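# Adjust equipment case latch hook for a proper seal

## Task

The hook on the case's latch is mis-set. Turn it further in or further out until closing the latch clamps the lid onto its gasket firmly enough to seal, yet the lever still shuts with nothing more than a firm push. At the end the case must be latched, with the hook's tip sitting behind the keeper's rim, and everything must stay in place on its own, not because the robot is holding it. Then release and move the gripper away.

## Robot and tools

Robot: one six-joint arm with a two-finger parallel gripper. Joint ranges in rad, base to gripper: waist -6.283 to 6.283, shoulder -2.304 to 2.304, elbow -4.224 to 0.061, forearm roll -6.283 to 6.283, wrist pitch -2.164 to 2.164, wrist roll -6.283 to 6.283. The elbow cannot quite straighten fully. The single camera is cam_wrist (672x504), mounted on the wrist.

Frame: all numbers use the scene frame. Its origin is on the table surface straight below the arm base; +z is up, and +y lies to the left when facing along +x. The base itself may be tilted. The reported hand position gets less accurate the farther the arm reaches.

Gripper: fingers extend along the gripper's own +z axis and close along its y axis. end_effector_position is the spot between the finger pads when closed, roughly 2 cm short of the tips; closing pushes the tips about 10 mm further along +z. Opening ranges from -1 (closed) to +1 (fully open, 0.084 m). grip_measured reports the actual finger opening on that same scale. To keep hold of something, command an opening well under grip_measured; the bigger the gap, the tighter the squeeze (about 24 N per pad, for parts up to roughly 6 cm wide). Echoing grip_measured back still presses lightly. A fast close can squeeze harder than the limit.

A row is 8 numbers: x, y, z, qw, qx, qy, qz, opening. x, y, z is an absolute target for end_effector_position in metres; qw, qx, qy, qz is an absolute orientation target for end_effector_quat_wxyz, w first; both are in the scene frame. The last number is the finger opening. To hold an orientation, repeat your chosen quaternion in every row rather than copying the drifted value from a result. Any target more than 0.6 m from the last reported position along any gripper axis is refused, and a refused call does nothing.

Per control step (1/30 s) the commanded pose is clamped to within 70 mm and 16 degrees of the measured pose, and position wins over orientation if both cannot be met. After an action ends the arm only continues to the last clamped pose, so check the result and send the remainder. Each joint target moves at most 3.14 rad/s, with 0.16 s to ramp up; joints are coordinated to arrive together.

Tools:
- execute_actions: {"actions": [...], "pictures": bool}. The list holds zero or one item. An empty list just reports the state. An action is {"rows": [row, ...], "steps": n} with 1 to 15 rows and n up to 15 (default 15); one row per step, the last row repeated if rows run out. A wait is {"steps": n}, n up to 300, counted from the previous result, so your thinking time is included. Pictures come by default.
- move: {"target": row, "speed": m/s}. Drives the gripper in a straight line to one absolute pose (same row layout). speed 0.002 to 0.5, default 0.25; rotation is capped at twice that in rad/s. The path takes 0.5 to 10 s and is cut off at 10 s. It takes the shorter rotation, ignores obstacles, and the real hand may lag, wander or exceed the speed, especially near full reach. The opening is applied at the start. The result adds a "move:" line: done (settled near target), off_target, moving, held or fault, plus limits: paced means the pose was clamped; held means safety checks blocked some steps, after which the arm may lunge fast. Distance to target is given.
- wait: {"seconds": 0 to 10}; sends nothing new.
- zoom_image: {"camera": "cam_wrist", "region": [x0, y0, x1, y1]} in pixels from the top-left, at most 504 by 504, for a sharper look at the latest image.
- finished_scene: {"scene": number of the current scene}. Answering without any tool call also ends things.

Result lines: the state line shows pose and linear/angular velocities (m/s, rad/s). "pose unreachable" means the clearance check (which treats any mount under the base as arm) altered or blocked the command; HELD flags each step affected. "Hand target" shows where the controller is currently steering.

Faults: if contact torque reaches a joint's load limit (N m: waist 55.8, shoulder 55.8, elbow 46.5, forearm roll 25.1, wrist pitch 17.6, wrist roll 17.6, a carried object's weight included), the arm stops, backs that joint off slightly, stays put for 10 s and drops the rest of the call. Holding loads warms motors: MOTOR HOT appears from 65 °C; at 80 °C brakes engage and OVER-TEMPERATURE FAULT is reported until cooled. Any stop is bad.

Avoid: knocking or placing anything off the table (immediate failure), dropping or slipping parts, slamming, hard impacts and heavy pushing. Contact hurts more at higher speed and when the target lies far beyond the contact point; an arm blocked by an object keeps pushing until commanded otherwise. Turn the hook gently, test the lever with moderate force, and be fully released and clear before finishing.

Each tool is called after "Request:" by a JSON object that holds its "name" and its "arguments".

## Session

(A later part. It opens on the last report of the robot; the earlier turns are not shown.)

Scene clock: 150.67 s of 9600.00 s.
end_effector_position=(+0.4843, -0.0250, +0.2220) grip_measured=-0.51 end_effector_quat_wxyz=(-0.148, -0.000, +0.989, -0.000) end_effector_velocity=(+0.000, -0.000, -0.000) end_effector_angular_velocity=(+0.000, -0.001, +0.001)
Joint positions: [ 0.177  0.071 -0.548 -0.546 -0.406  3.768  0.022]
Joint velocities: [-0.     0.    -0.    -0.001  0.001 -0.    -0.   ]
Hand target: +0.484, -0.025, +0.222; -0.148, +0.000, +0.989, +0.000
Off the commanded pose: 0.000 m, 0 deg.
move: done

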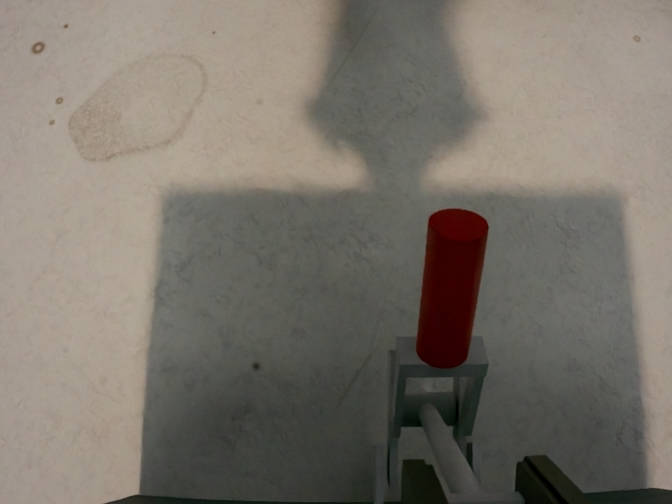

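Request:
{"name": "move", "arguments": {"target": [0.469,-0.025,0.2258,0.074,0,-0.997,0,-0.8], "speed": 0.08}}

Request:
{"name": "move", "arguments": {"target": [0.450,-0.025,0.227,-0.013,0,-1,0,-0.8], "speed": 0.08}}

Request:
{"name": "move", "arguments": {"target": [0.450,-0.025,0.227,-0.013,0,-1,0,-0.1]}}

Scene clock: 155.07 s of 9600.00 s.
end_effector_position=(+0.4693, -0.0251, +0.2257) grip_measured=-0.51 end_effector_quat_wxyz=(-0.074, +0.000, +0.997, +0.001) end_effector_velocity=(-0.001, +0.000, -0.000) end_effector_angular_velocity=(-0.010, -0.016, -0.002)
Joint positions: [ 0.193  0.171 -0.412 -0.945 -0.282  4.168  0.022]
Joint velocities: [ 0.009  0.004  0.011 -0.088 -0.     0.098  0.   ]
Hand target: +0.469, -0.025, +0.226; -0.074, +0.000, +0.997, -0.000
Off the commanded pose: 0.000 m, 0 deg.
move: done

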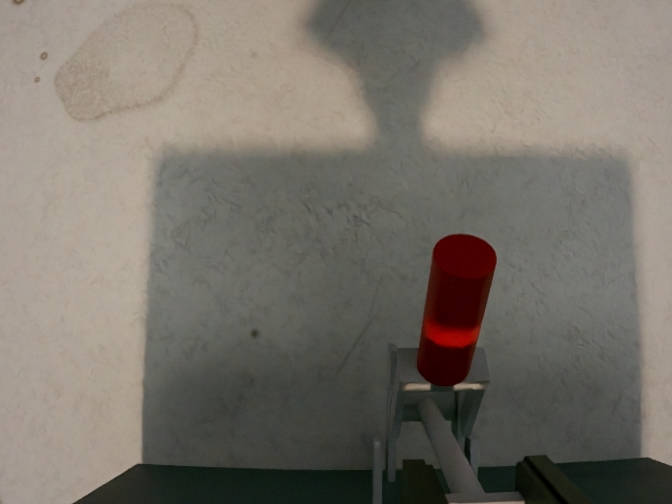

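Scene clock: 156.80 s of 9600.00 s.
end_effector_position=(+0.4507, -0.0249, +0.2271) grip_measured=-0.51 end_effector_quat_wxyz=(+0.013, +0.000, +1.000, +0.000) end_effector_velocity=(+0.002, -0.000, -0.000) end_effector_angular_velocity=(+0.002, -0.021, -0.002)
Joint positions: [ 0.215  0.261 -0.256 -1.843 -0.264  5.07   0.022]
Joint velocities: [-0.002  0.004  0.008 -0.097 -0.006  0.096  0.   ]
Hand target: +0.451, -0.025, +0.227; +0.014, +0.000, +1.000, -0.000
Off the commanded pose: 0.001 m, 0 deg.
move: done

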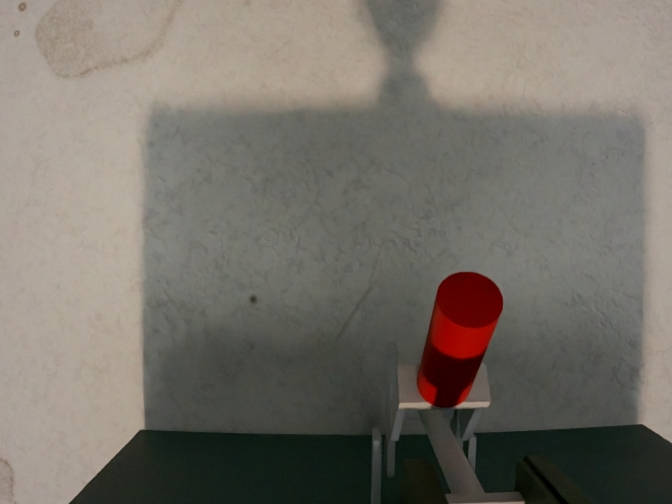

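Scene clock: 157.50 s of 9600.00 s.
end_effector_position=(+0.4500, -0.0250, +0.2270) grip_measured=-0.11 end_effector_quat_wxyz=(+0.013, +0.000, +1.000, -0.000) end_effector_velocity=(-0.001, -0.000, -0.000) end_effector_angular_velocity=(-0.001, +0.000, +0.001)
Joint positions: [ 0.214  0.262 -0.255 -1.845 -0.264  5.073  0.039]
Joint velocities: [-0.     0.     0.001 -0.002 -0.001  0.001 -0.   ]
Hand target: +0.450, -0.025, +0.227; +0.013, -0.000, +1.000, +0.000
Off the commanded pose: 0.000 m, 0 deg.
move: done

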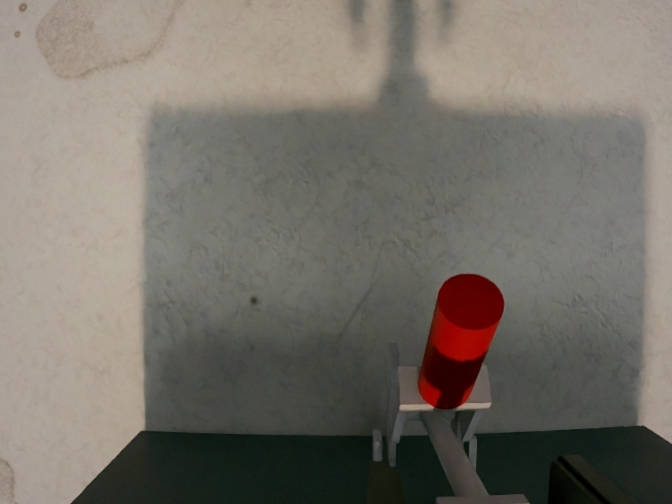

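Request:
{"name": "move", "arguments": {"target": [0.452,-0.025,0.221,0,0,1,0,-0.1], "speed": 0.05}}

Request:
{"name": "execute_actions", "arguments": {"actions": [{"rows":[[0.452,-0.025,0.221,0,0,1,0,-0.8]],"steps":15}], "pictures": false}}

Request:
{"name": "execute_actions", "arguments": {"actions": [{"rows":[[0.452,-0.025,0.221,0,-0.707,0.707,0,-0.8]],"steps":15}]}}

Scene clock: 163.40 s of 9600.00 s.
end_effector_position=(+0.4519, -0.0250, +0.2212) grip_measured=-0.11 end_effector_quat_wxyz=(+0.000, +0.000, +1.000, +0.000) end_effector_velocity=(+0.001, -0.000, -0.001) end_effector_angular_velocity=(-0.001, +0.009, -0.001)
Joint positions: [ 0.206  0.228 -0.278 -1.802 -0.255  5.027  0.039]
Joint velocities: [-0.002 -0.01  -0.009  0.028  0.003 -0.027  0.   ]
Hand target: +0.452, -0.025, +0.221; -0.000, -0.000, +1.000, -0.000
Off the commanded pose: 0.000 m, 0 deg.
move: done

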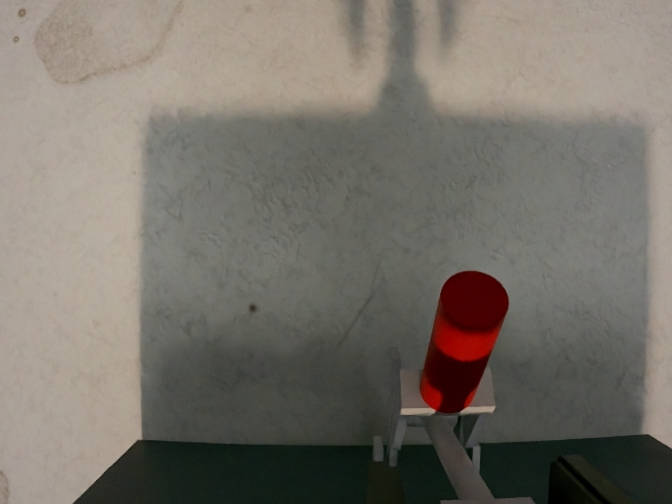

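Scene clock: 163.90 s of 9600.00 s.
end_effector_position=(+0.4520, -0.0248, +0.2210) grip_measured=-0.51 end_effector_quat_wxyz=(-0.000, -0.000, +1.000, +0.000) end_effector_velocity=(-0.001, -0.000, -0.000) end_effector_angular_velocity=(-0.001, +0.002, +0.001)
Joint positions: [ 0.206  0.227 -0.279 -1.799 -0.254  5.024  0.022]
Joint velocities: [-0.    -0.001  0.001  0.    -0.    -0.001 -0.   ]
Hand target: +0.452, -0.025, +0.221; -0.000, -0.000, +1.000, +0.000
Off the commanded pose: 0.000 m, 0 deg.
Steps of this call (steps 1 to 15: all 15 steps of this action). Readings (end_effector_position):
1: (+0.4519, -0.0250, +0.2211)
2: (+0.4519, -0.0250, +0.2211)
4: (+0.4519, -0.0246, +0.2211)
8: (+0.4520, -0.0247, +0.2211)
15: the state above

Scene clock: 164.40 s of 9600.00 s.
end_effector_position=(+0.4513, -0.0241, +0.2208) grip_measured=-0.51 end_effector_quat_wxyz=(+0.024, -0.307, +0.951, -0.002) end_effector_velocity=(+0.003, -0.001, +0.000) end_effector_angular_velocity=(-0.017, -0.115, +1.469)
Joint positions: [ 0.202  0.241 -0.248 -2.048 -0.268  4.64   0.022]
Joint velocities: [-0.05   0.036  0.056 -0.569  0.005 -0.955  0.   ]
Hand target: +0.452, -0.025, +0.221; +0.032, -0.406, +0.913, -0.004
Off the commanded pose: 0.001 m, 54 deg; orientation clipped at the last step of the last action.
Steps of this call (steps 1 to 15: all 15 steps of this action). Readings (end_effector_position):
1: (+0.4520, -0.0248, +0.2210)
2: (+0.4518, -0.0249, +0.2210)
4: (+0.4513, -0.0248, +0.2210)
8: (+0.4513, -0.0242, +0.2209)
15: the state above

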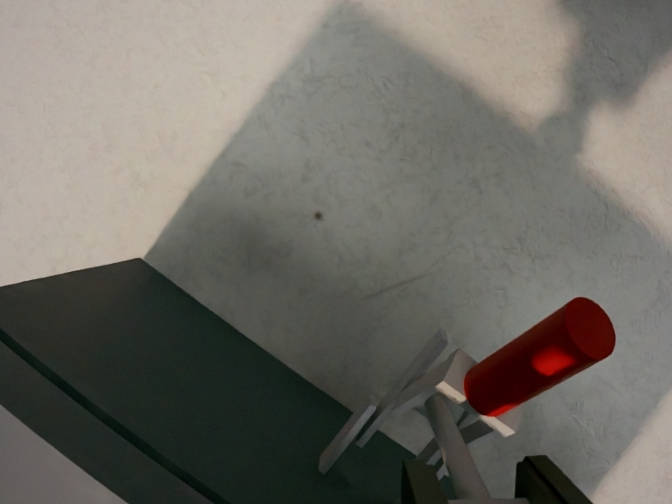

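Request:
{"name": "move", "arguments": {"target": [0.452,-0.025,0.2215,0,-0.924,0.383,0,-0.8], "speed": 0.5}}

Request:
{"name": "move", "arguments": {"target": [0.452,-0.025,0.222,0,-0.707,-0.707,0,-0.8], "speed": 0.5}}

Request:
{"name": "move", "arguments": {"target": [0.452,-0.025,0.2225,0,0.383,-0.924,0,-0.8], "speed": 0.5}}

Request:
{"name": "move", "arguments": {"target": [0.452,-0.025,0.223,0,1,0,0,-0.8], "speed": 0.5}}

Scene clock: 170.13 s of 9600.00 s.
end_effector_position=(+0.4517, -0.0250, +0.2214) grip_measured=-0.51 end_effector_quat_wxyz=(-0.001, +0.924, -0.383, +0.001) end_effector_velocity=(-0.001, +0.000, +0.000) end_effector_angular_velocity=(-0.009, +0.020, +0.002)
Joint positions: [ 0.205  0.23  -0.277 -1.805 -0.253  2.673  0.022]
Joint velocities: [ 0.008 -0.006 -0.011  0.112 -0.005 -0.105  0.   ]
Hand target: +0.452, -0.025, +0.221; +0.000, +0.924, -0.383, -0.000
Off the commanded pose: 0.000 m, 0 deg.
move: done

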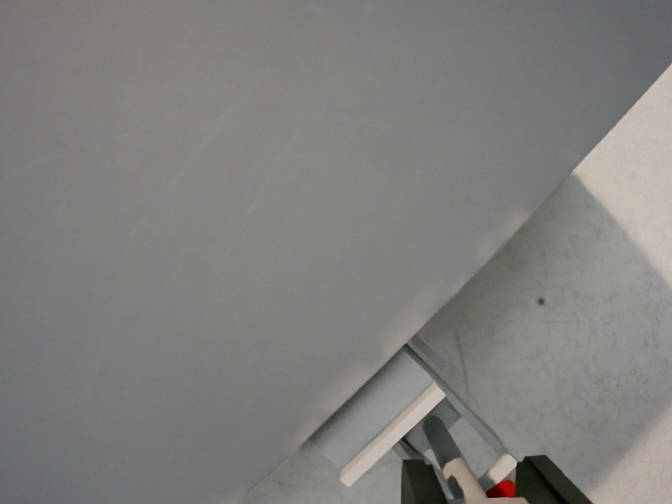

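Scene clock: 173.43 s of 9600.00 s.
end_effector_position=(+0.4524, -0.0251, +0.2220) grip_measured=-0.51 end_effector_quat_wxyz=(+0.001, +0.707, +0.707, +0.001) end_effector_velocity=(+0.000, -0.000, +0.001) end_effector_angular_velocity=(-0.008, +0.017, +0.002)
Joint positions: [ 0.206  0.232 -0.277 -1.8   -0.254  0.312  0.022]
Joint velocities: [ 0.007 -0.005 -0.011  0.108 -0.005 -0.103 -0.   ]
Hand target: +0.452, -0.025, +0.222; +0.000, +0.707, +0.707, +0.000
Off the commanded pose: 0.000 m, 0 deg.
move: done

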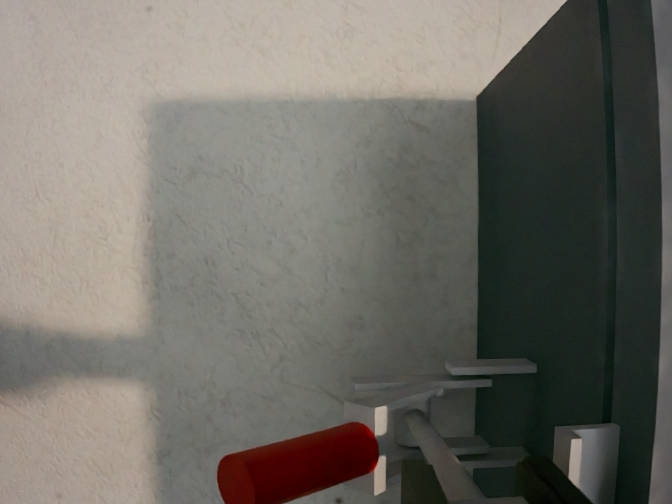

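Scene clock: 176.73 s of 9600.00 s.
end_effector_position=(+0.4520, -0.0250, +0.2224) grip_measured=-0.51 end_effector_quat_wxyz=(+0.001, -0.383, +0.924, +0.000) end_effector_velocity=(-0.001, -0.001, +0.000) end_effector_angular_velocity=(-0.011, +0.020, +0.003)
Joint positions: [ 0.206  0.234 -0.276 -1.794 -0.253 -2.051  0.022]
Joint velocities: [ 0.007 -0.006 -0.01   0.115 -0.007 -0.109 -0.   ]
Hand target: +0.452, -0.025, +0.222; +0.000, -0.383, +0.924, -0.000
Off the commanded pose: 0.000 m, 0 deg.
move: done

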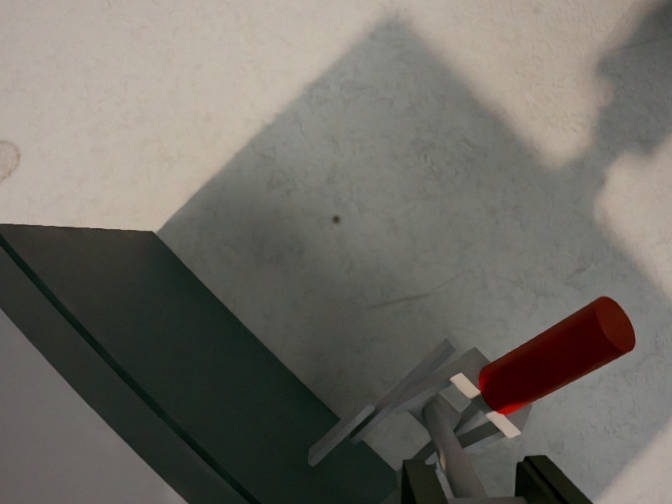

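Scene clock: 180.03 s of 9600.00 s.
end_effector_position=(+0.4518, -0.0250, +0.2228) grip_measured=-0.51 end_effector_quat_wxyz=(-0.000, +1.000, -0.000, +0.001) end_effector_velocity=(-0.000, +0.000, +0.000) end_effector_angular_velocity=(-0.008, +0.018, +0.003)
Joint positions: [ 0.207  0.236 -0.276 -1.786 -0.253 -4.414  0.022]
Joint velocities: [ 0.007 -0.006 -0.011  0.11  -0.004 -0.106  0.   ]
Hand target: +0.452, -0.025, +0.223; -0.000, +1.000, -0.000, +0.000
Off the commanded pose: 0.000 m, 0 deg.
move: done

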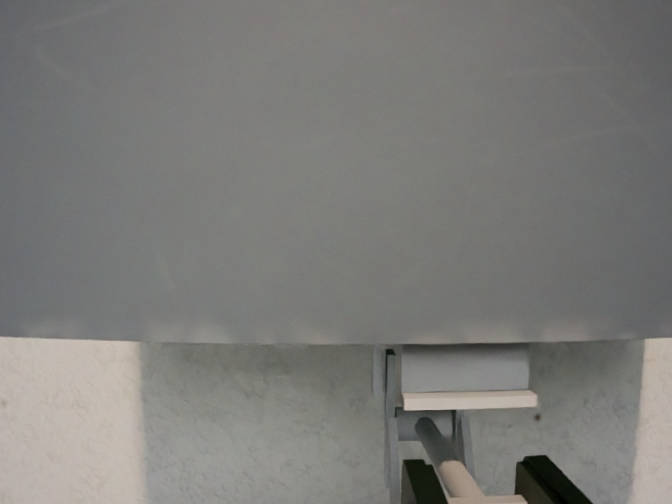

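Request:
{"name": "move", "arguments": {"target": [0.452,-0.025,0.223,0,1,0,0,-0.1]}}

Request:
{"name": "move", "arguments": {"target": [0.452,-0.025,0.245,0,1,0,0,-0.1]}}

Request:
{"name": "move", "arguments": {"target": [0.452,-0.025,0.245,0,0.044,-0.999,0,-0.1], "speed": 0.5}}

Request:
{"name": "move", "arguments": {"target": [0.452,-0.025,0.245,0,-0.996,-0.087,0,-0.1], "speed": 0.5}}

Request:
{"name": "move", "arguments": {"target": [0.452,-0.025,0.245,0,-0.087,0.996,0,-0.1], "speed": 0.5}}

Request:
{"name": "move", "arguments": {"target": [0.452,-0.025,0.223,0,0,1,0,-0.1], "speed": 0.1}}

Scene clock: 187.00 s of 9600.00 s.
end_effector_position=(+0.4520, -0.0250, +0.2230) grip_measured=-0.11 end_effector_quat_wxyz=(+0.000, +1.000, +0.000, -0.000) end_effector_velocity=(+0.000, +0.000, -0.000) end_effector_angular_velocity=(+0.000, +0.000, +0.000)
Joint positions: [ 0.208  0.235 -0.278 -1.77  -0.254 -4.429  0.039]
Joint velocities: [ 0.    -0.    -0.     0.001  0.    -0.001 -0.   ]
Hand target: +0.452, -0.025, +0.223; +0.000, +1.000, +0.000, -0.000
Off the commanded pose: 0.000 m, 0 deg.
move: done

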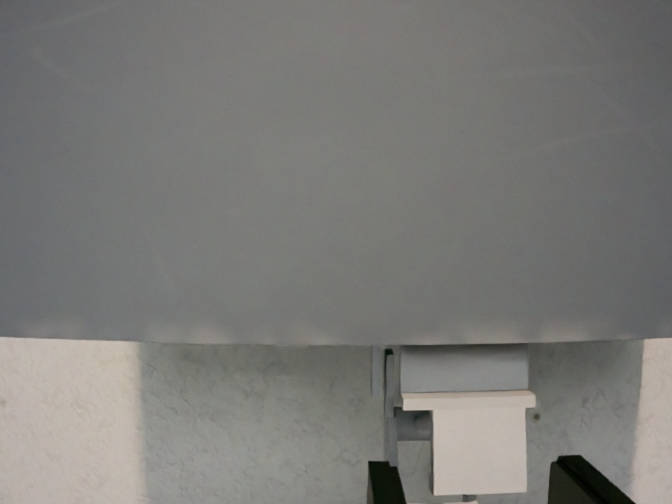

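Scene clock: 187.83 s of 9600.00 s.
end_effector_position=(+0.4518, -0.0250, +0.2446) grip_measured=-0.11 end_effector_quat_wxyz=(+0.000, +1.000, -0.000, +0.001) end_effector_velocity=(+0.001, -0.000, +0.003) end_effector_angular_velocity=(-0.001, +0.023, +0.003)
Joint positions: [ 0.231  0.325 -0.265 -1.468 -0.263 -4.722  0.039]
Joint velocities: [ 0.     0.001 -0.015  0.149 -0.003 -0.15  -0.   ]
Hand target: +0.452, -0.025, +0.245; +0.000, +1.000, -0.000, -0.000
Off the commanded pose: 0.000 m, 0 deg.
move: done

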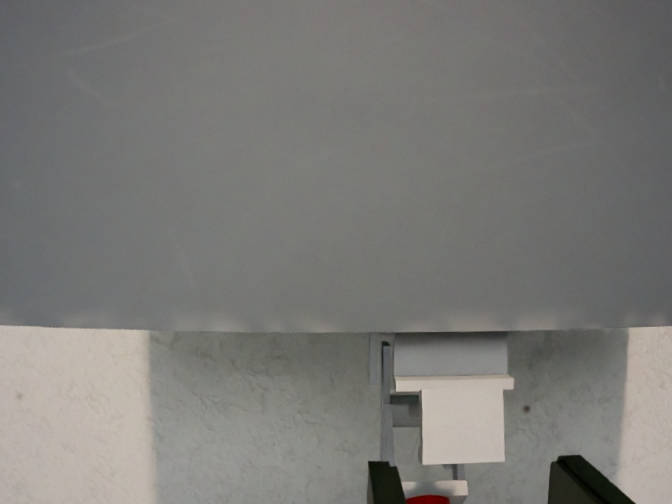

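Scene clock: 191.90 s of 9600.00 s.
end_effector_position=(+0.4520, -0.0250, +0.2451) grip_measured=-0.11 end_effector_quat_wxyz=(-0.001, -0.044, +0.999, +0.000) end_effector_velocity=(-0.000, -0.000, -0.000) end_effector_angular_velocity=(-0.008, -0.016, -0.003)
Joint positions: [ 0.23   0.325 -0.268 -1.437 -0.262 -1.701  0.039]
Joint velocities: [ 0.008  0.002  0.01  -0.088 -0.01   0.096 -0.   ]
Hand target: +0.452, -0.025, +0.245; -0.000, -0.044, +0.999, +0.000
Off the commanded pose: 0.000 m, 0 deg.
move: done

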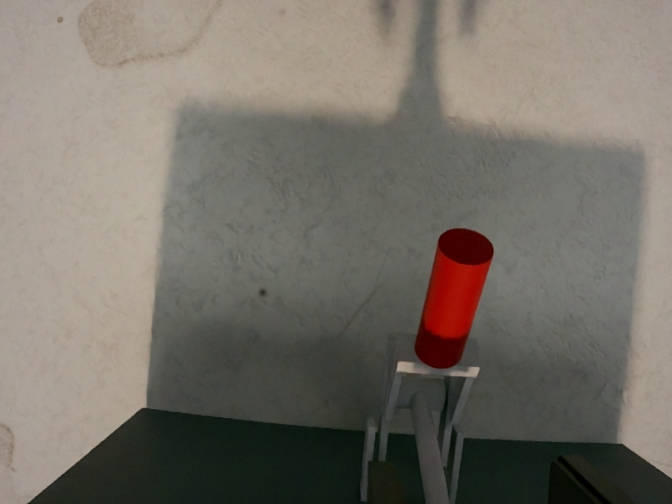

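Scene clock: 196.00 s of 9600.00 s.
end_effector_position=(+0.4521, -0.0250, +0.2451) grip_measured=-0.11 end_effector_quat_wxyz=(-0.001, +0.996, +0.087, -0.001) end_effector_velocity=(+0.000, -0.000, -0.000) end_effector_angular_velocity=(-0.008, -0.017, -0.002)
Joint positions: [ 0.23   0.325 -0.268 -1.437 -0.262  1.355  0.039]
Joint velocities: [ 0.008  0.002  0.009 -0.089 -0.011  0.097  0.   ]
Hand target: +0.452, -0.025, +0.245; -0.000, +0.996, +0.087, -0.000
Off the commanded pose: 0.000 m, 0 deg.
move: done

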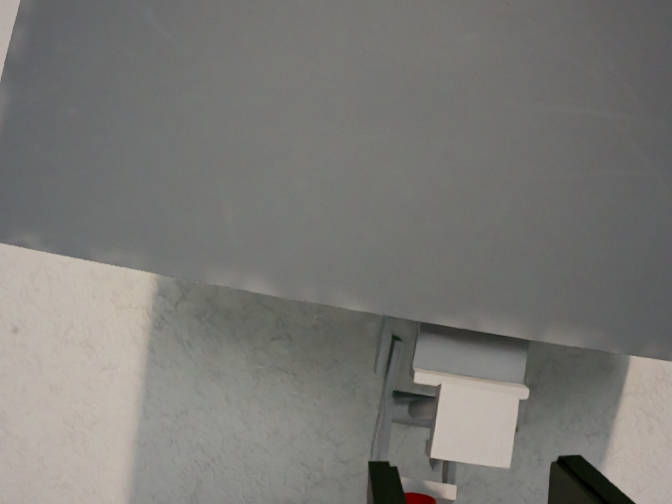

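Scene clock: 200.00 s of 9600.00 s.
end_effector_position=(+0.4520, -0.0250, +0.2449) grip_measured=-0.11 end_effector_quat_wxyz=(+0.001, -0.087, +0.996, -0.000) end_effector_velocity=(-0.001, -0.001, +0.000) end_effector_angular_velocity=(-0.003, +0.023, +0.003)
Joint positions: [ 0.231  0.326 -0.265 -1.464 -0.263 -1.758  0.039]
Joint velocities: [-0.001 -0.006 -0.012  0.111 -0.003 -0.113  0.   ]
Hand target: +0.452, -0.025, +0.245; +0.000, -0.087, +0.996, -0.000
Off the commanded pose: 0.000 m, 0 deg.
move: done

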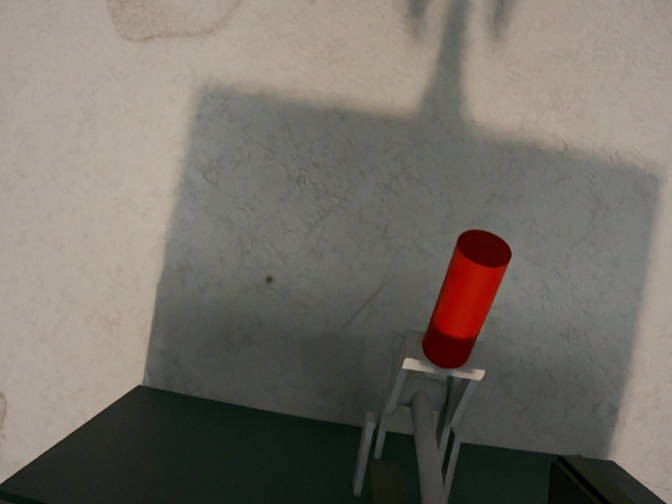

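Scene clock: 201.27 s of 9600.00 s.
end_effector_position=(+0.4522, -0.0249, +0.2233) grip_measured=-0.11 end_effector_quat_wxyz=(-0.001, -0.001, +1.000, -0.000) end_effector_velocity=(-0.000, -0.000, -0.002) end_effector_angular_velocity=(+0.000, -0.019, -0.011)
Joint positions: [ 0.208  0.236 -0.279 -1.755 -0.253 -1.303  0.039]
Joint velocities: [-0.001 -0.     0.012 -0.121 -0.007  0.13  -0.   ]
Hand target: +0.452, -0.025, +0.223; +0.000, -0.000, +1.000, +0.000
Off the commanded pose: 0.000 m, 0 deg.
move: done

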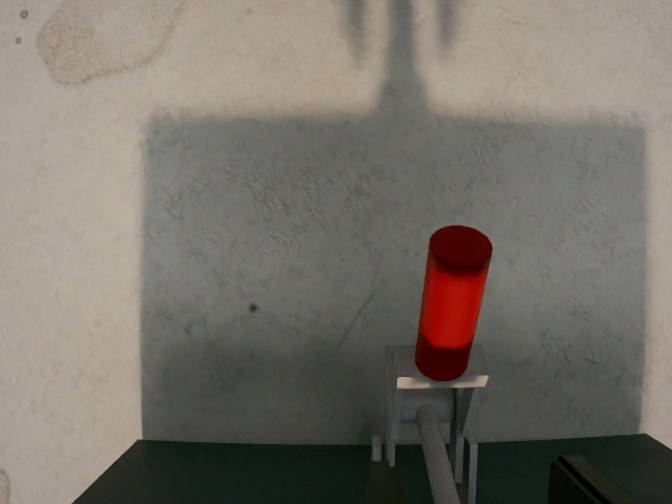

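Request:
{"name": "move", "arguments": {"target": [0.470,-0.025,0.224,0.087,0,-0.996,0,-0.1], "speed": 0.1}}

Request:
{"name": "move", "arguments": {"target": [0.470,-0.025,0.224,0.087,0,-0.996,0,-0.8]}}

Request:
{"name": "move", "arguments": {"target": [0.452,-0.025,0.226,0,0,1,0,-0.8], "speed": 0.1}}

Request:
{"name": "move", "arguments": {"target": [0.452,-0.025,0.2265,0,-0.707,0.707,0,-0.8], "speed": 0.5}}

Request:
{"name": "move", "arguments": {"target": [0.452,-0.025,0.227,0,1,0,0,-0.8], "speed": 0.5}}

Request:
{"name": "move", "arguments": {"target": [0.452,-0.025,0.227,0,1,0,0,-0.1]}}

Scene clock: 212.40 s of 9600.00 s.
end_effector_position=(+0.4693, -0.0248, +0.2240) grip_measured=-0.11 end_effector_quat_wxyz=(-0.087, -0.000, +0.996, -0.000) end_effector_velocity=(-0.001, -0.000, +0.000) end_effector_angular_velocity=(+0.010, +0.019, +0.001)
Joint positions: [ 0.192  0.153 -0.43  -0.873 -0.297 -2.185  0.039]
Joint velocities: [-0.01  -0.004 -0.009  0.088 -0.002 -0.097 -0.   ]
Hand target: +0.469, -0.025, +0.224; -0.088, -0.000, +0.996, +0.000
Off the commanded pose: 0.001 m, 0 deg.
move: done

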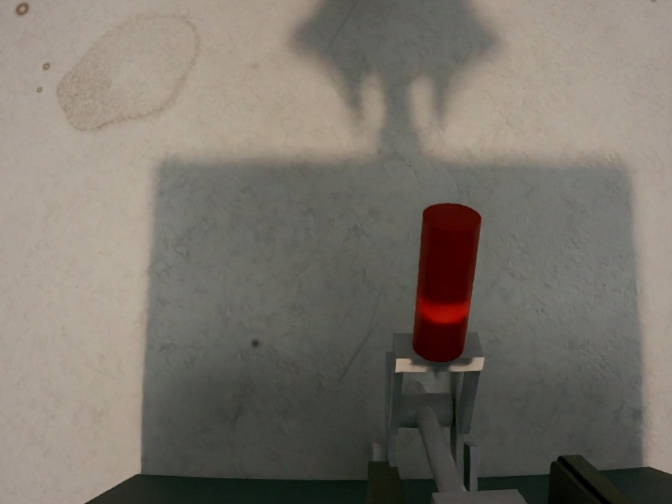

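Scene clock: 213.10 s of 9600.00 s.
end_effector_position=(+0.4696, -0.0249, +0.2239) grip_measured=-0.51 end_effector_quat_wxyz=(-0.087, -0.000, +0.996, +0.000) end_effector_velocity=(-0.000, +0.000, -0.000) end_effector_angular_velocity=(+0.001, -0.000, +0.000)
Joint positions: [ 0.191  0.153 -0.43  -0.87  -0.296 -2.19   0.022]
Joint velocities: [-0.     0.     0.     0.001  0.001 -0.002  0.   ]
Hand target: +0.470, -0.025, +0.224; -0.087, +0.000, +0.996, +0.000
Off the commanded pose: 0.000 m, 0 deg.
move: done

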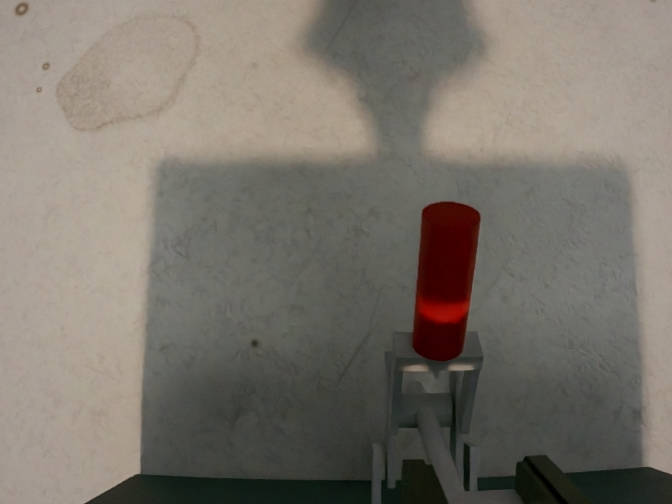

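Scene clock: 214.70 s of 9600.00 s.
end_effector_position=(+0.4526, -0.0249, +0.2261) grip_measured=-0.51 end_effector_quat_wxyz=(-0.000, +0.000, +1.000, +0.000) end_effector_velocity=(+0.000, -0.001, -0.001) end_effector_angular_velocity=(-0.002, -0.022, -0.003)
Joint positions: [ 0.211  0.247 -0.278 -1.721 -0.252 -1.336  0.022]
Joint velocities: [ 0.001  0.004  0.012 -0.114 -0.009  0.117  0.   ]
Hand target: +0.453, -0.025, +0.226; +0.001, +0.000, +1.000, -0.000
Off the commanded pose: 0.001 m, 0 deg.
move: done

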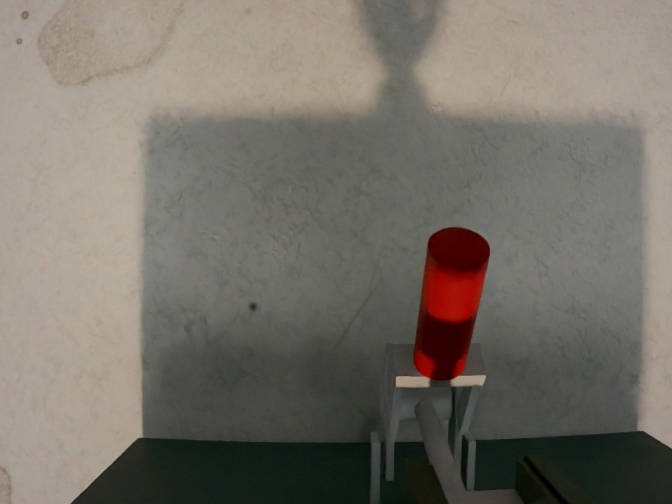

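Scene clock: 217.13 s of 9600.00 s.
end_effector_position=(+0.4523, -0.0251, +0.2265) grip_measured=-0.51 end_effector_quat_wxyz=(-0.001, +0.707, -0.707, +0.001) end_effector_velocity=(+0.000, -0.000, +0.001) end_effector_angular_velocity=(-0.008, +0.019, +0.004)
Joint positions: [ 0.211  0.251 -0.274 -1.735 -0.254 -2.892  0.022]
Joint velocities: [ 0.006 -0.005 -0.012  0.113 -0.005 -0.11  -0.   ]
Hand target: +0.452, -0.025, +0.226; -0.000, +0.707, -0.707, +0.000
Off the commanded pose: 0.000 m, 0 deg.
move: done

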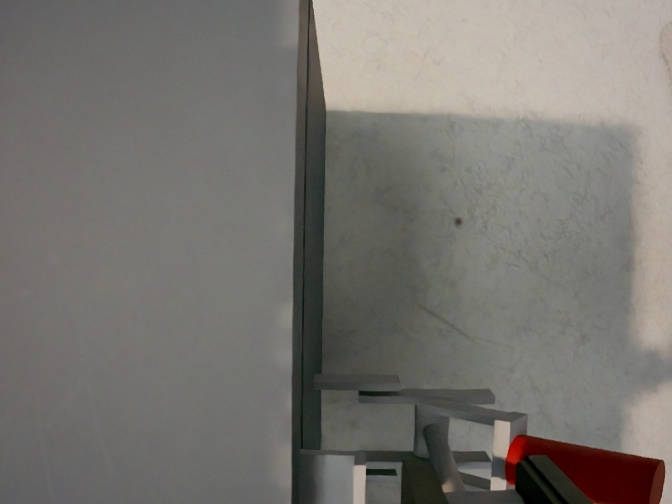

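Scene clock: 219.60 s of 9600.00 s.
end_effector_position=(+0.4516, -0.0243, +0.2268) grip_measured=-0.51 end_effector_quat_wxyz=(-0.002, +1.000, -0.000, +0.001) end_effector_velocity=(+0.003, -0.014, +0.000) end_effector_angular_velocity=(-0.056, +0.005, -0.001)
Joint positions: [ 0.211  0.252 -0.274 -1.726 -0.25  -4.472  0.022]
Joint velocities: [-0.    -0.004 -0.012  0.105 -0.052 -0.102  0.   ]
Hand target: +0.452, -0.025, +0.227; -0.000, +1.000, -0.000, +0.000
Off the commanded pose: 0.001 m, 0 deg.
move: done

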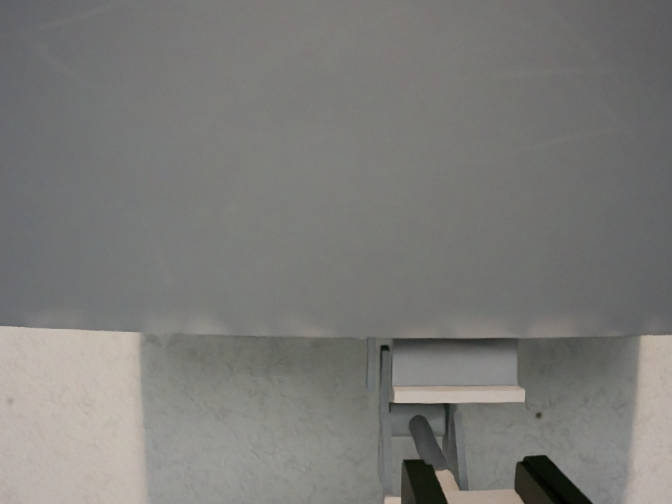

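Scene clock: 220.30 s of 9600.00 s.
end_effector_position=(+0.4520, -0.0250, +0.2270) grip_measured=-0.11 end_effector_quat_wxyz=(+0.000, +1.000, -0.000, +0.000) end_effector_velocity=(-0.000, +0.000, -0.000) end_effector_angular_velocity=(-0.000, +0.001, +0.000)
Joint positions: [ 0.212  0.252 -0.275 -1.712 -0.253 -4.485  0.039]
Joint velocities: [ 0.    -0.    -0.     0.006 -0.    -0.006 -0.   ]
Hand target: +0.452, -0.025, +0.227; +0.000, +1.000, +0.000, -0.000
Off the commanded pose: 0.000 m, 0 deg.
move: done

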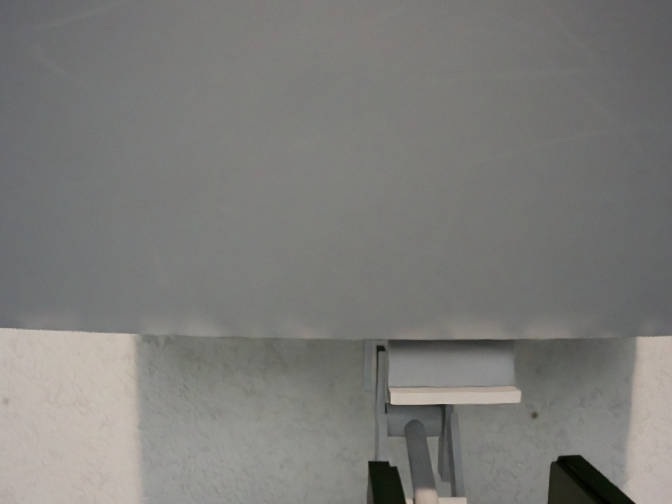

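Request:
{"name": "move", "arguments": {"target": [0.452,-0.025,0.26,0,1,0,0,-0.1]}}

Request:
{"name": "move", "arguments": {"target": [0.42,0.16,0.26,0,0.707,-0.707,0,-0.2], "speed": 0.5}}

Request:
{"name": "move", "arguments": {"target": [0.42,0.10,0.08,0.5,0.5,-0.5,0.5,-0.2], "speed": 0.5}}

Scene clock: 224.40 s of 9600.00 s.
end_effector_position=(+0.4517, -0.0250, +0.2597) grip_measured=-0.11 end_effector_quat_wxyz=(+0.000, +1.000, -0.000, +0.001) end_effector_velocity=(-0.000, -0.001, +0.001) end_effector_angular_velocity=(+0.003, +0.020, +0.003)
Joint positions: [ 0.248  0.385 -0.26  -1.261 -0.285 -4.922  0.039]
Joint velocities: [-0.006 -0.001 -0.011  0.102 -0.    -0.109 -0.   ]
Hand target: +0.452, -0.025, +0.260; +0.000, +1.000, +0.000, -0.000
Off the commanded pose: 0.000 m, 0 deg.
move: done

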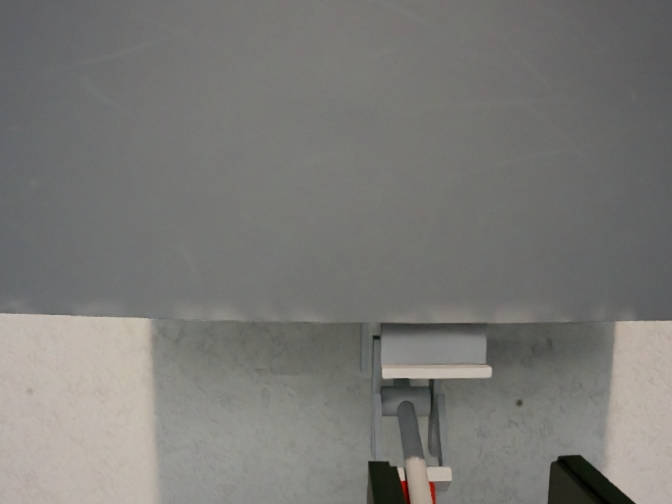

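Scene clock: 226.77 s of 9600.00 s.
end_effector_position=(+0.4205, +0.1591, +0.2603) grip_measured=-0.22 end_effector_quat_wxyz=(-0.000, +0.708, -0.707, +0.001) end_effector_velocity=(-0.000, +0.001, -0.000) end_effector_angular_velocity=(-0.000, -0.011, -0.006)
Joint positions: [ 0.879  0.019 -0.407 -1.367 -0.557 -2.645  0.035]
Joint velocities: [ 0.006 -0.003  0.003 -0.022 -0.007  0.033 -0.   ]
Hand target: +0.420, +0.159, +0.260; -0.001, +0.707, -0.707, +0.002
Off the commanded pose: 0.001 m, 0 deg.
move: done

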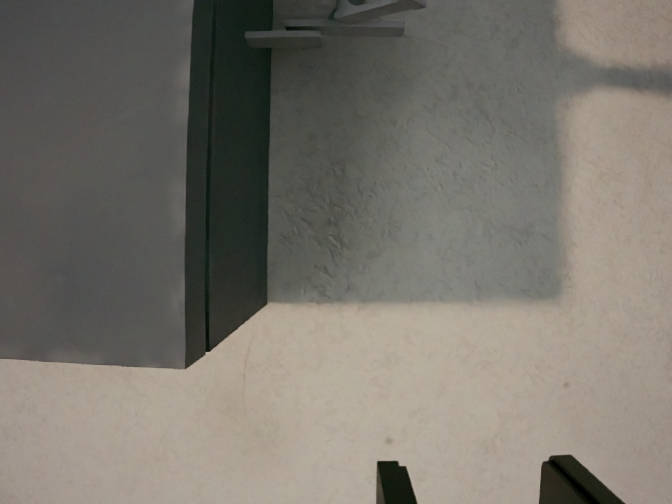

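Scene clock: 229.00 s of 9600.00 s.
end_effector_position=(+0.4207, +0.1011, +0.0815) grip_measured=-0.21 end_effector_quat_wxyz=(+0.499, +0.501, -0.500, +0.500) end_effector_velocity=(+0.000, -0.000, -0.002) end_effector_angular_velocity=(-0.012, -0.000, -0.001)
Joint positions: [ 0.7   -1.314 -1.396 -0.893 -1.789 -2.618  0.035]
Joint velocities: [-0.005 -0.011 -0.012  0.002 -0.011  0.    -0.   ]
Hand target: +0.421, +0.101, +0.081; +0.500, +0.501, -0.499, +0.500
Off the commanded pose: 0.002 m, 0 deg.
move: done

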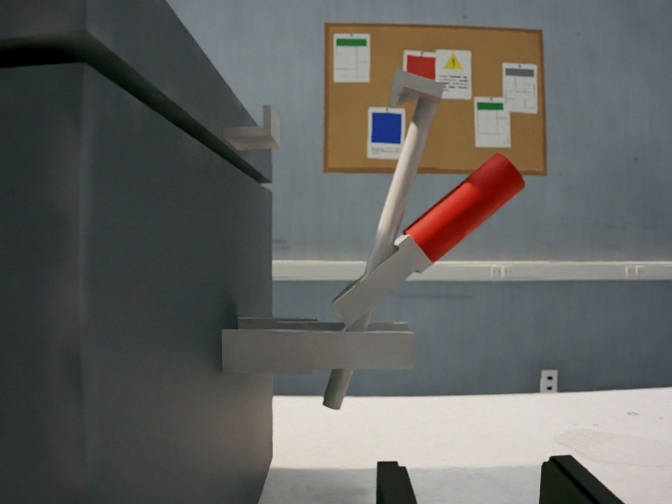

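Request:
{"name": "move", "arguments": {"target": [0.386,0.03,0.135,0.5,0.5,-0.5,0.5,-1]}}

Request:
{"name": "move", "arguments": {"target": [0.386,-0.03,0.135,0.5,0.5,-0.5,0.5,-1], "speed": 0.1}}

Request:
{"name": "move", "arguments": {"target": [0.400,-0.03,0.155,0.5,0.5,-0.5,0.5,-1], "speed": 0.05}}

Request:
{"name": "move", "arguments": {"target": [0.385,0.06,0.145,0.5,0.5,-0.5,0.5,-1], "speed": 0.2}}

Scene clock: 253.43 s of 9600.00 s.
end_effector_position=(+0.3864, +0.0301, +0.1349) grip_measured=-1.00 end_effector_quat_wxyz=(+0.500, +0.500, -0.500, +0.500) end_effector_velocity=(-0.001, -0.002, +0.001) end_effector_angular_velocity=(+0.001, +0.001, +0.001)
Joint positions: [ 0.671 -1.15  -1.08  -0.899 -1.694 -2.495  0.   ]
Joint velocities: [-0.001  0.004  0.008 -0.002  0.002  0.002  0.   ]
Hand target: +0.386, +0.030, +0.135; +0.500, +0.500, -0.500, +0.500
Off the commanded pose: 0.000 m, 0 deg.
move: done

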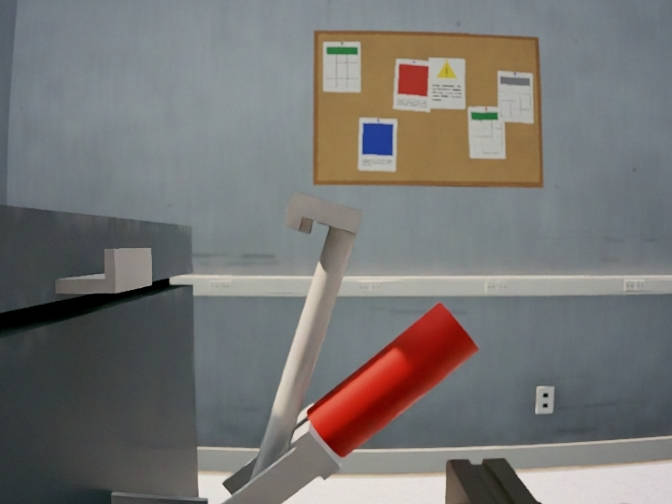

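Scene clock: 254.50 s of 9600.00 s.
end_effector_position=(+0.3861, -0.0296, +0.1350) grip_measured=-1.00 end_effector_quat_wxyz=(+0.500, +0.500, -0.500, +0.500) end_effector_velocity=(-0.000, -0.002, -0.000) end_effector_angular_velocity=(+0.000, +0.000, +0.000)
Joint positions: [ 0.566 -1.104 -0.974 -0.997 -1.667 -2.44   0.   ]
Joint velocities: [-0.004  0.001  0.003 -0.004  0.001  0.002  0.   ]
Hand target: +0.386, -0.030, +0.135; +0.500, +0.500, -0.500, +0.500
Off the commanded pose: 0.000 m, 0 deg.
move: done

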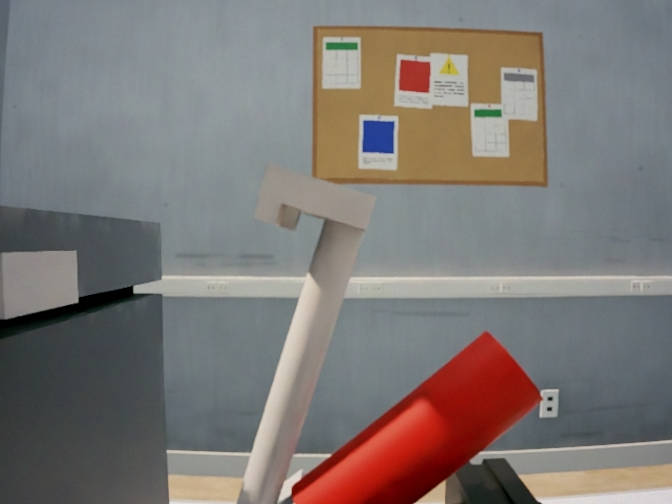

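Scene clock: 255.37 s of 9600.00 s.
end_effector_position=(+0.3998, -0.0300, +0.1548) grip_measured=-1.00 end_effector_quat_wxyz=(+0.500, +0.500, -0.500, +0.500) end_effector_velocity=(+0.001, +0.000, +0.001) end_effector_angular_velocity=(-0.000, -0.001, -0.000)
Joint positions: [ 0.573 -1.044 -0.944 -0.993 -1.683 -2.466  0.   ]
Joint velocities: [ 0.001  0.004  0.002  0.001 -0.001 -0.001  0.   ]
Hand target: +0.400, -0.030, +0.155; +0.500, +0.500, -0.500, +0.500
Off the commanded pose: 0.000 m, 0 deg.
move: done

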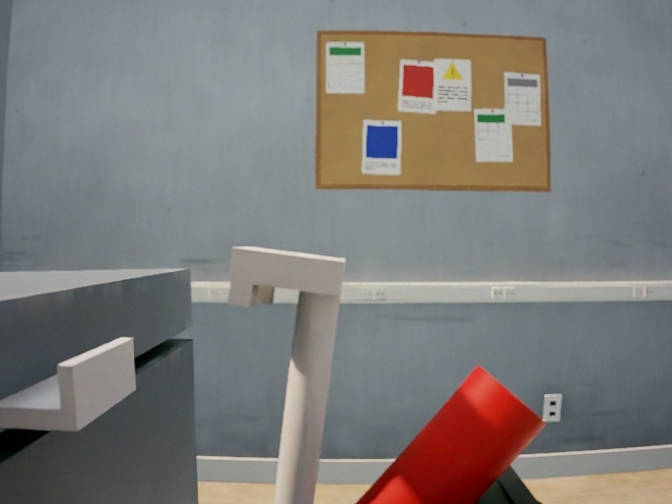

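Scene clock: 256.40 s of 9600.00 s.
end_effector_position=(+0.3849, +0.0595, +0.1451) grip_measured=-1.00 end_effector_quat_wxyz=(+0.500, +0.500, -0.500, +0.500) end_effector_velocity=(-0.000, +0.002, -0.000) end_effector_angular_velocity=(+0.000, -0.000, -0.000)
Joint positions: [ 0.728 -1.154 -1.115 -0.845 -1.712 -2.52   0.   ]
Joint velocities: [ 0.003 -0.002 -0.005  0.003 -0.001 -0.002  0.   ]
Hand target: +0.385, +0.060, +0.145; +0.500, +0.500, -0.500, +0.500
Off the commanded pose: 0.000 m, 0 deg.
move: done

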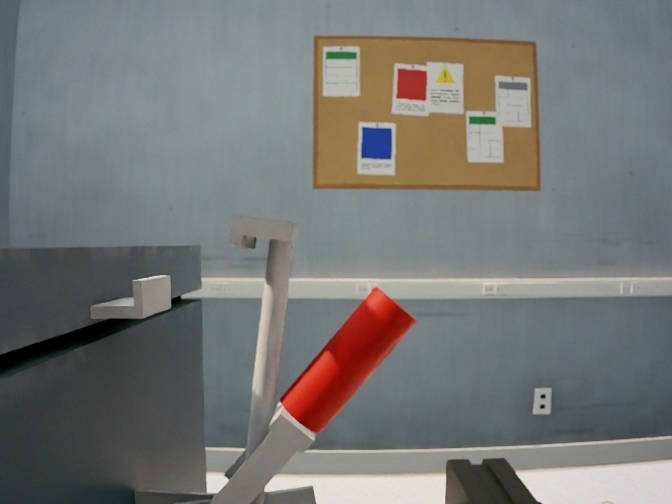

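Request:
{"name": "move", "arguments": {"target": [0.412,0.03,0.204,0.5,0.5,-0.5,0.5,-1]}}

Request:
{"name": "move", "arguments": {"target": [0.412,-0.03,0.204,0.5,0.5,-0.5,0.5,-1], "speed": 0.1}}

Request:
{"name": "move", "arguments": {"target": [0.445,-0.03,0.200,0.5,0.5,-0.5,0.5,-1], "speed": 0.05}}

Request:
{"name": "move", "arguments": {"target": [0.425,-0.03,0.190,0.5,0.5,-0.5,0.5,-1], "speed": 0.1}}

Scene clock: 263.20 s of 9600.00 s.
end_effector_position=(+0.4119, +0.0302, +0.2037) grip_measured=-1.00 end_effector_quat_wxyz=(+0.500, +0.500, -0.500, +0.500) end_effector_velocity=(+0.001, -0.001, +0.002) end_effector_angular_velocity=(-0.000, +0.001, +0.001)
Joint positions: [ 0.713 -0.97  -0.966 -0.864 -1.735 -2.548  0.   ]
Joint velocities: [-0.     0.007  0.005 -0.001 -0.002 -0.002  0.   ]
Hand target: +0.412, +0.030, +0.204; +0.500, +0.500, -0.500, +0.500
Off the commanded pose: 0.000 m, 0 deg.
move: done

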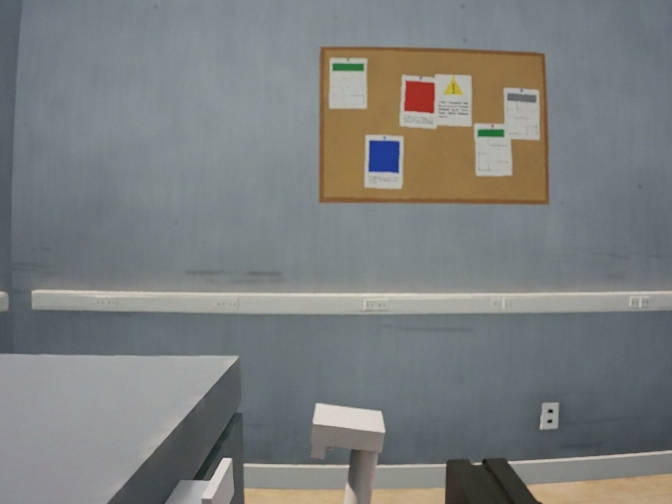

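Scene clock: 264.27 s of 9600.00 s.
end_effector_position=(+0.4121, -0.0297, +0.2040) grip_measured=-1.00 end_effector_quat_wxyz=(+0.500, +0.500, -0.500, +0.500) end_effector_velocity=(+0.001, -0.002, -0.000) end_effector_angular_velocity=(+0.000, -0.002, +0.000)
Joint positions: [ 0.61  -0.914 -0.856 -0.961 -1.704 -2.503  0.   ]
Joint velocities: [-0.004  0.002  0.002 -0.004 -0.     0.002  0.   ]
Hand target: +0.412, -0.030, +0.204; +0.500, +0.500, -0.500, +0.500
Off the commanded pose: 0.000 m, 0 deg.
move: done

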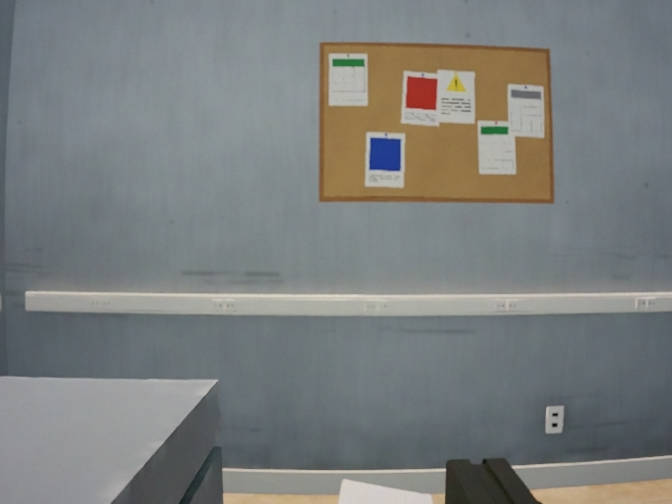

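Scene clock: 265.30 s of 9600.00 s.
end_effector_position=(+0.4447, -0.0298, +0.2000) grip_measured=-1.00 end_effector_quat_wxyz=(+0.500, +0.500, -0.500, +0.500) end_effector_velocity=(+0.001, -0.000, -0.000) end_effector_angular_velocity=(-0.001, +0.001, +0.001)
Joint positions: [ 0.578 -0.898 -0.909 -1.001 -1.744 -2.56   0.   ]
Joint velocities: [-0.002  0.001 -0.001 -0.003 -0.002 -0.003  0.   ]
Hand target: +0.445, -0.030, +0.200; +0.500, +0.500, -0.500, +0.500
Off the commanded pose: 0.000 m, 0 deg.
move: done

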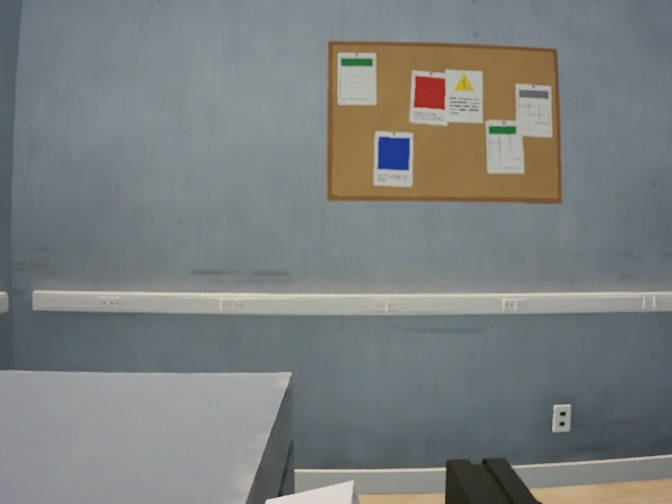

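Scene clock: 266.10 s of 9600.00 s.
end_effector_position=(+0.4253, -0.0301, +0.1902) grip_measured=-1.00 end_effector_quat_wxyz=(+0.500, +0.500, -0.500, +0.500) end_effector_velocity=(-0.002, +0.000, -0.001) end_effector_angular_velocity=(+0.000, -0.000, +0.000)
Joint positions: [ 0.584 -0.936 -0.901 -0.989 -1.718 -2.521  0.   ]
Joint velocities: [ 0.001 -0.004  0.     0.001  0.002  0.004  0.   ]
Hand target: +0.425, -0.030, +0.190; +0.500, +0.500, -0.500, +0.500
Off the commanded pose: 0.000 m, 0 deg.
move: done

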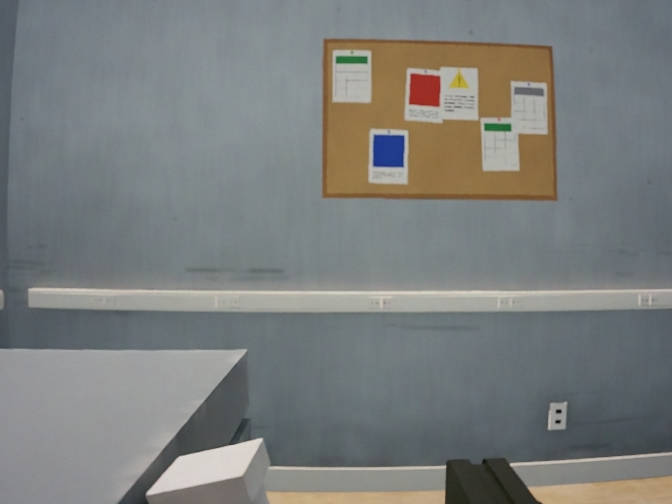

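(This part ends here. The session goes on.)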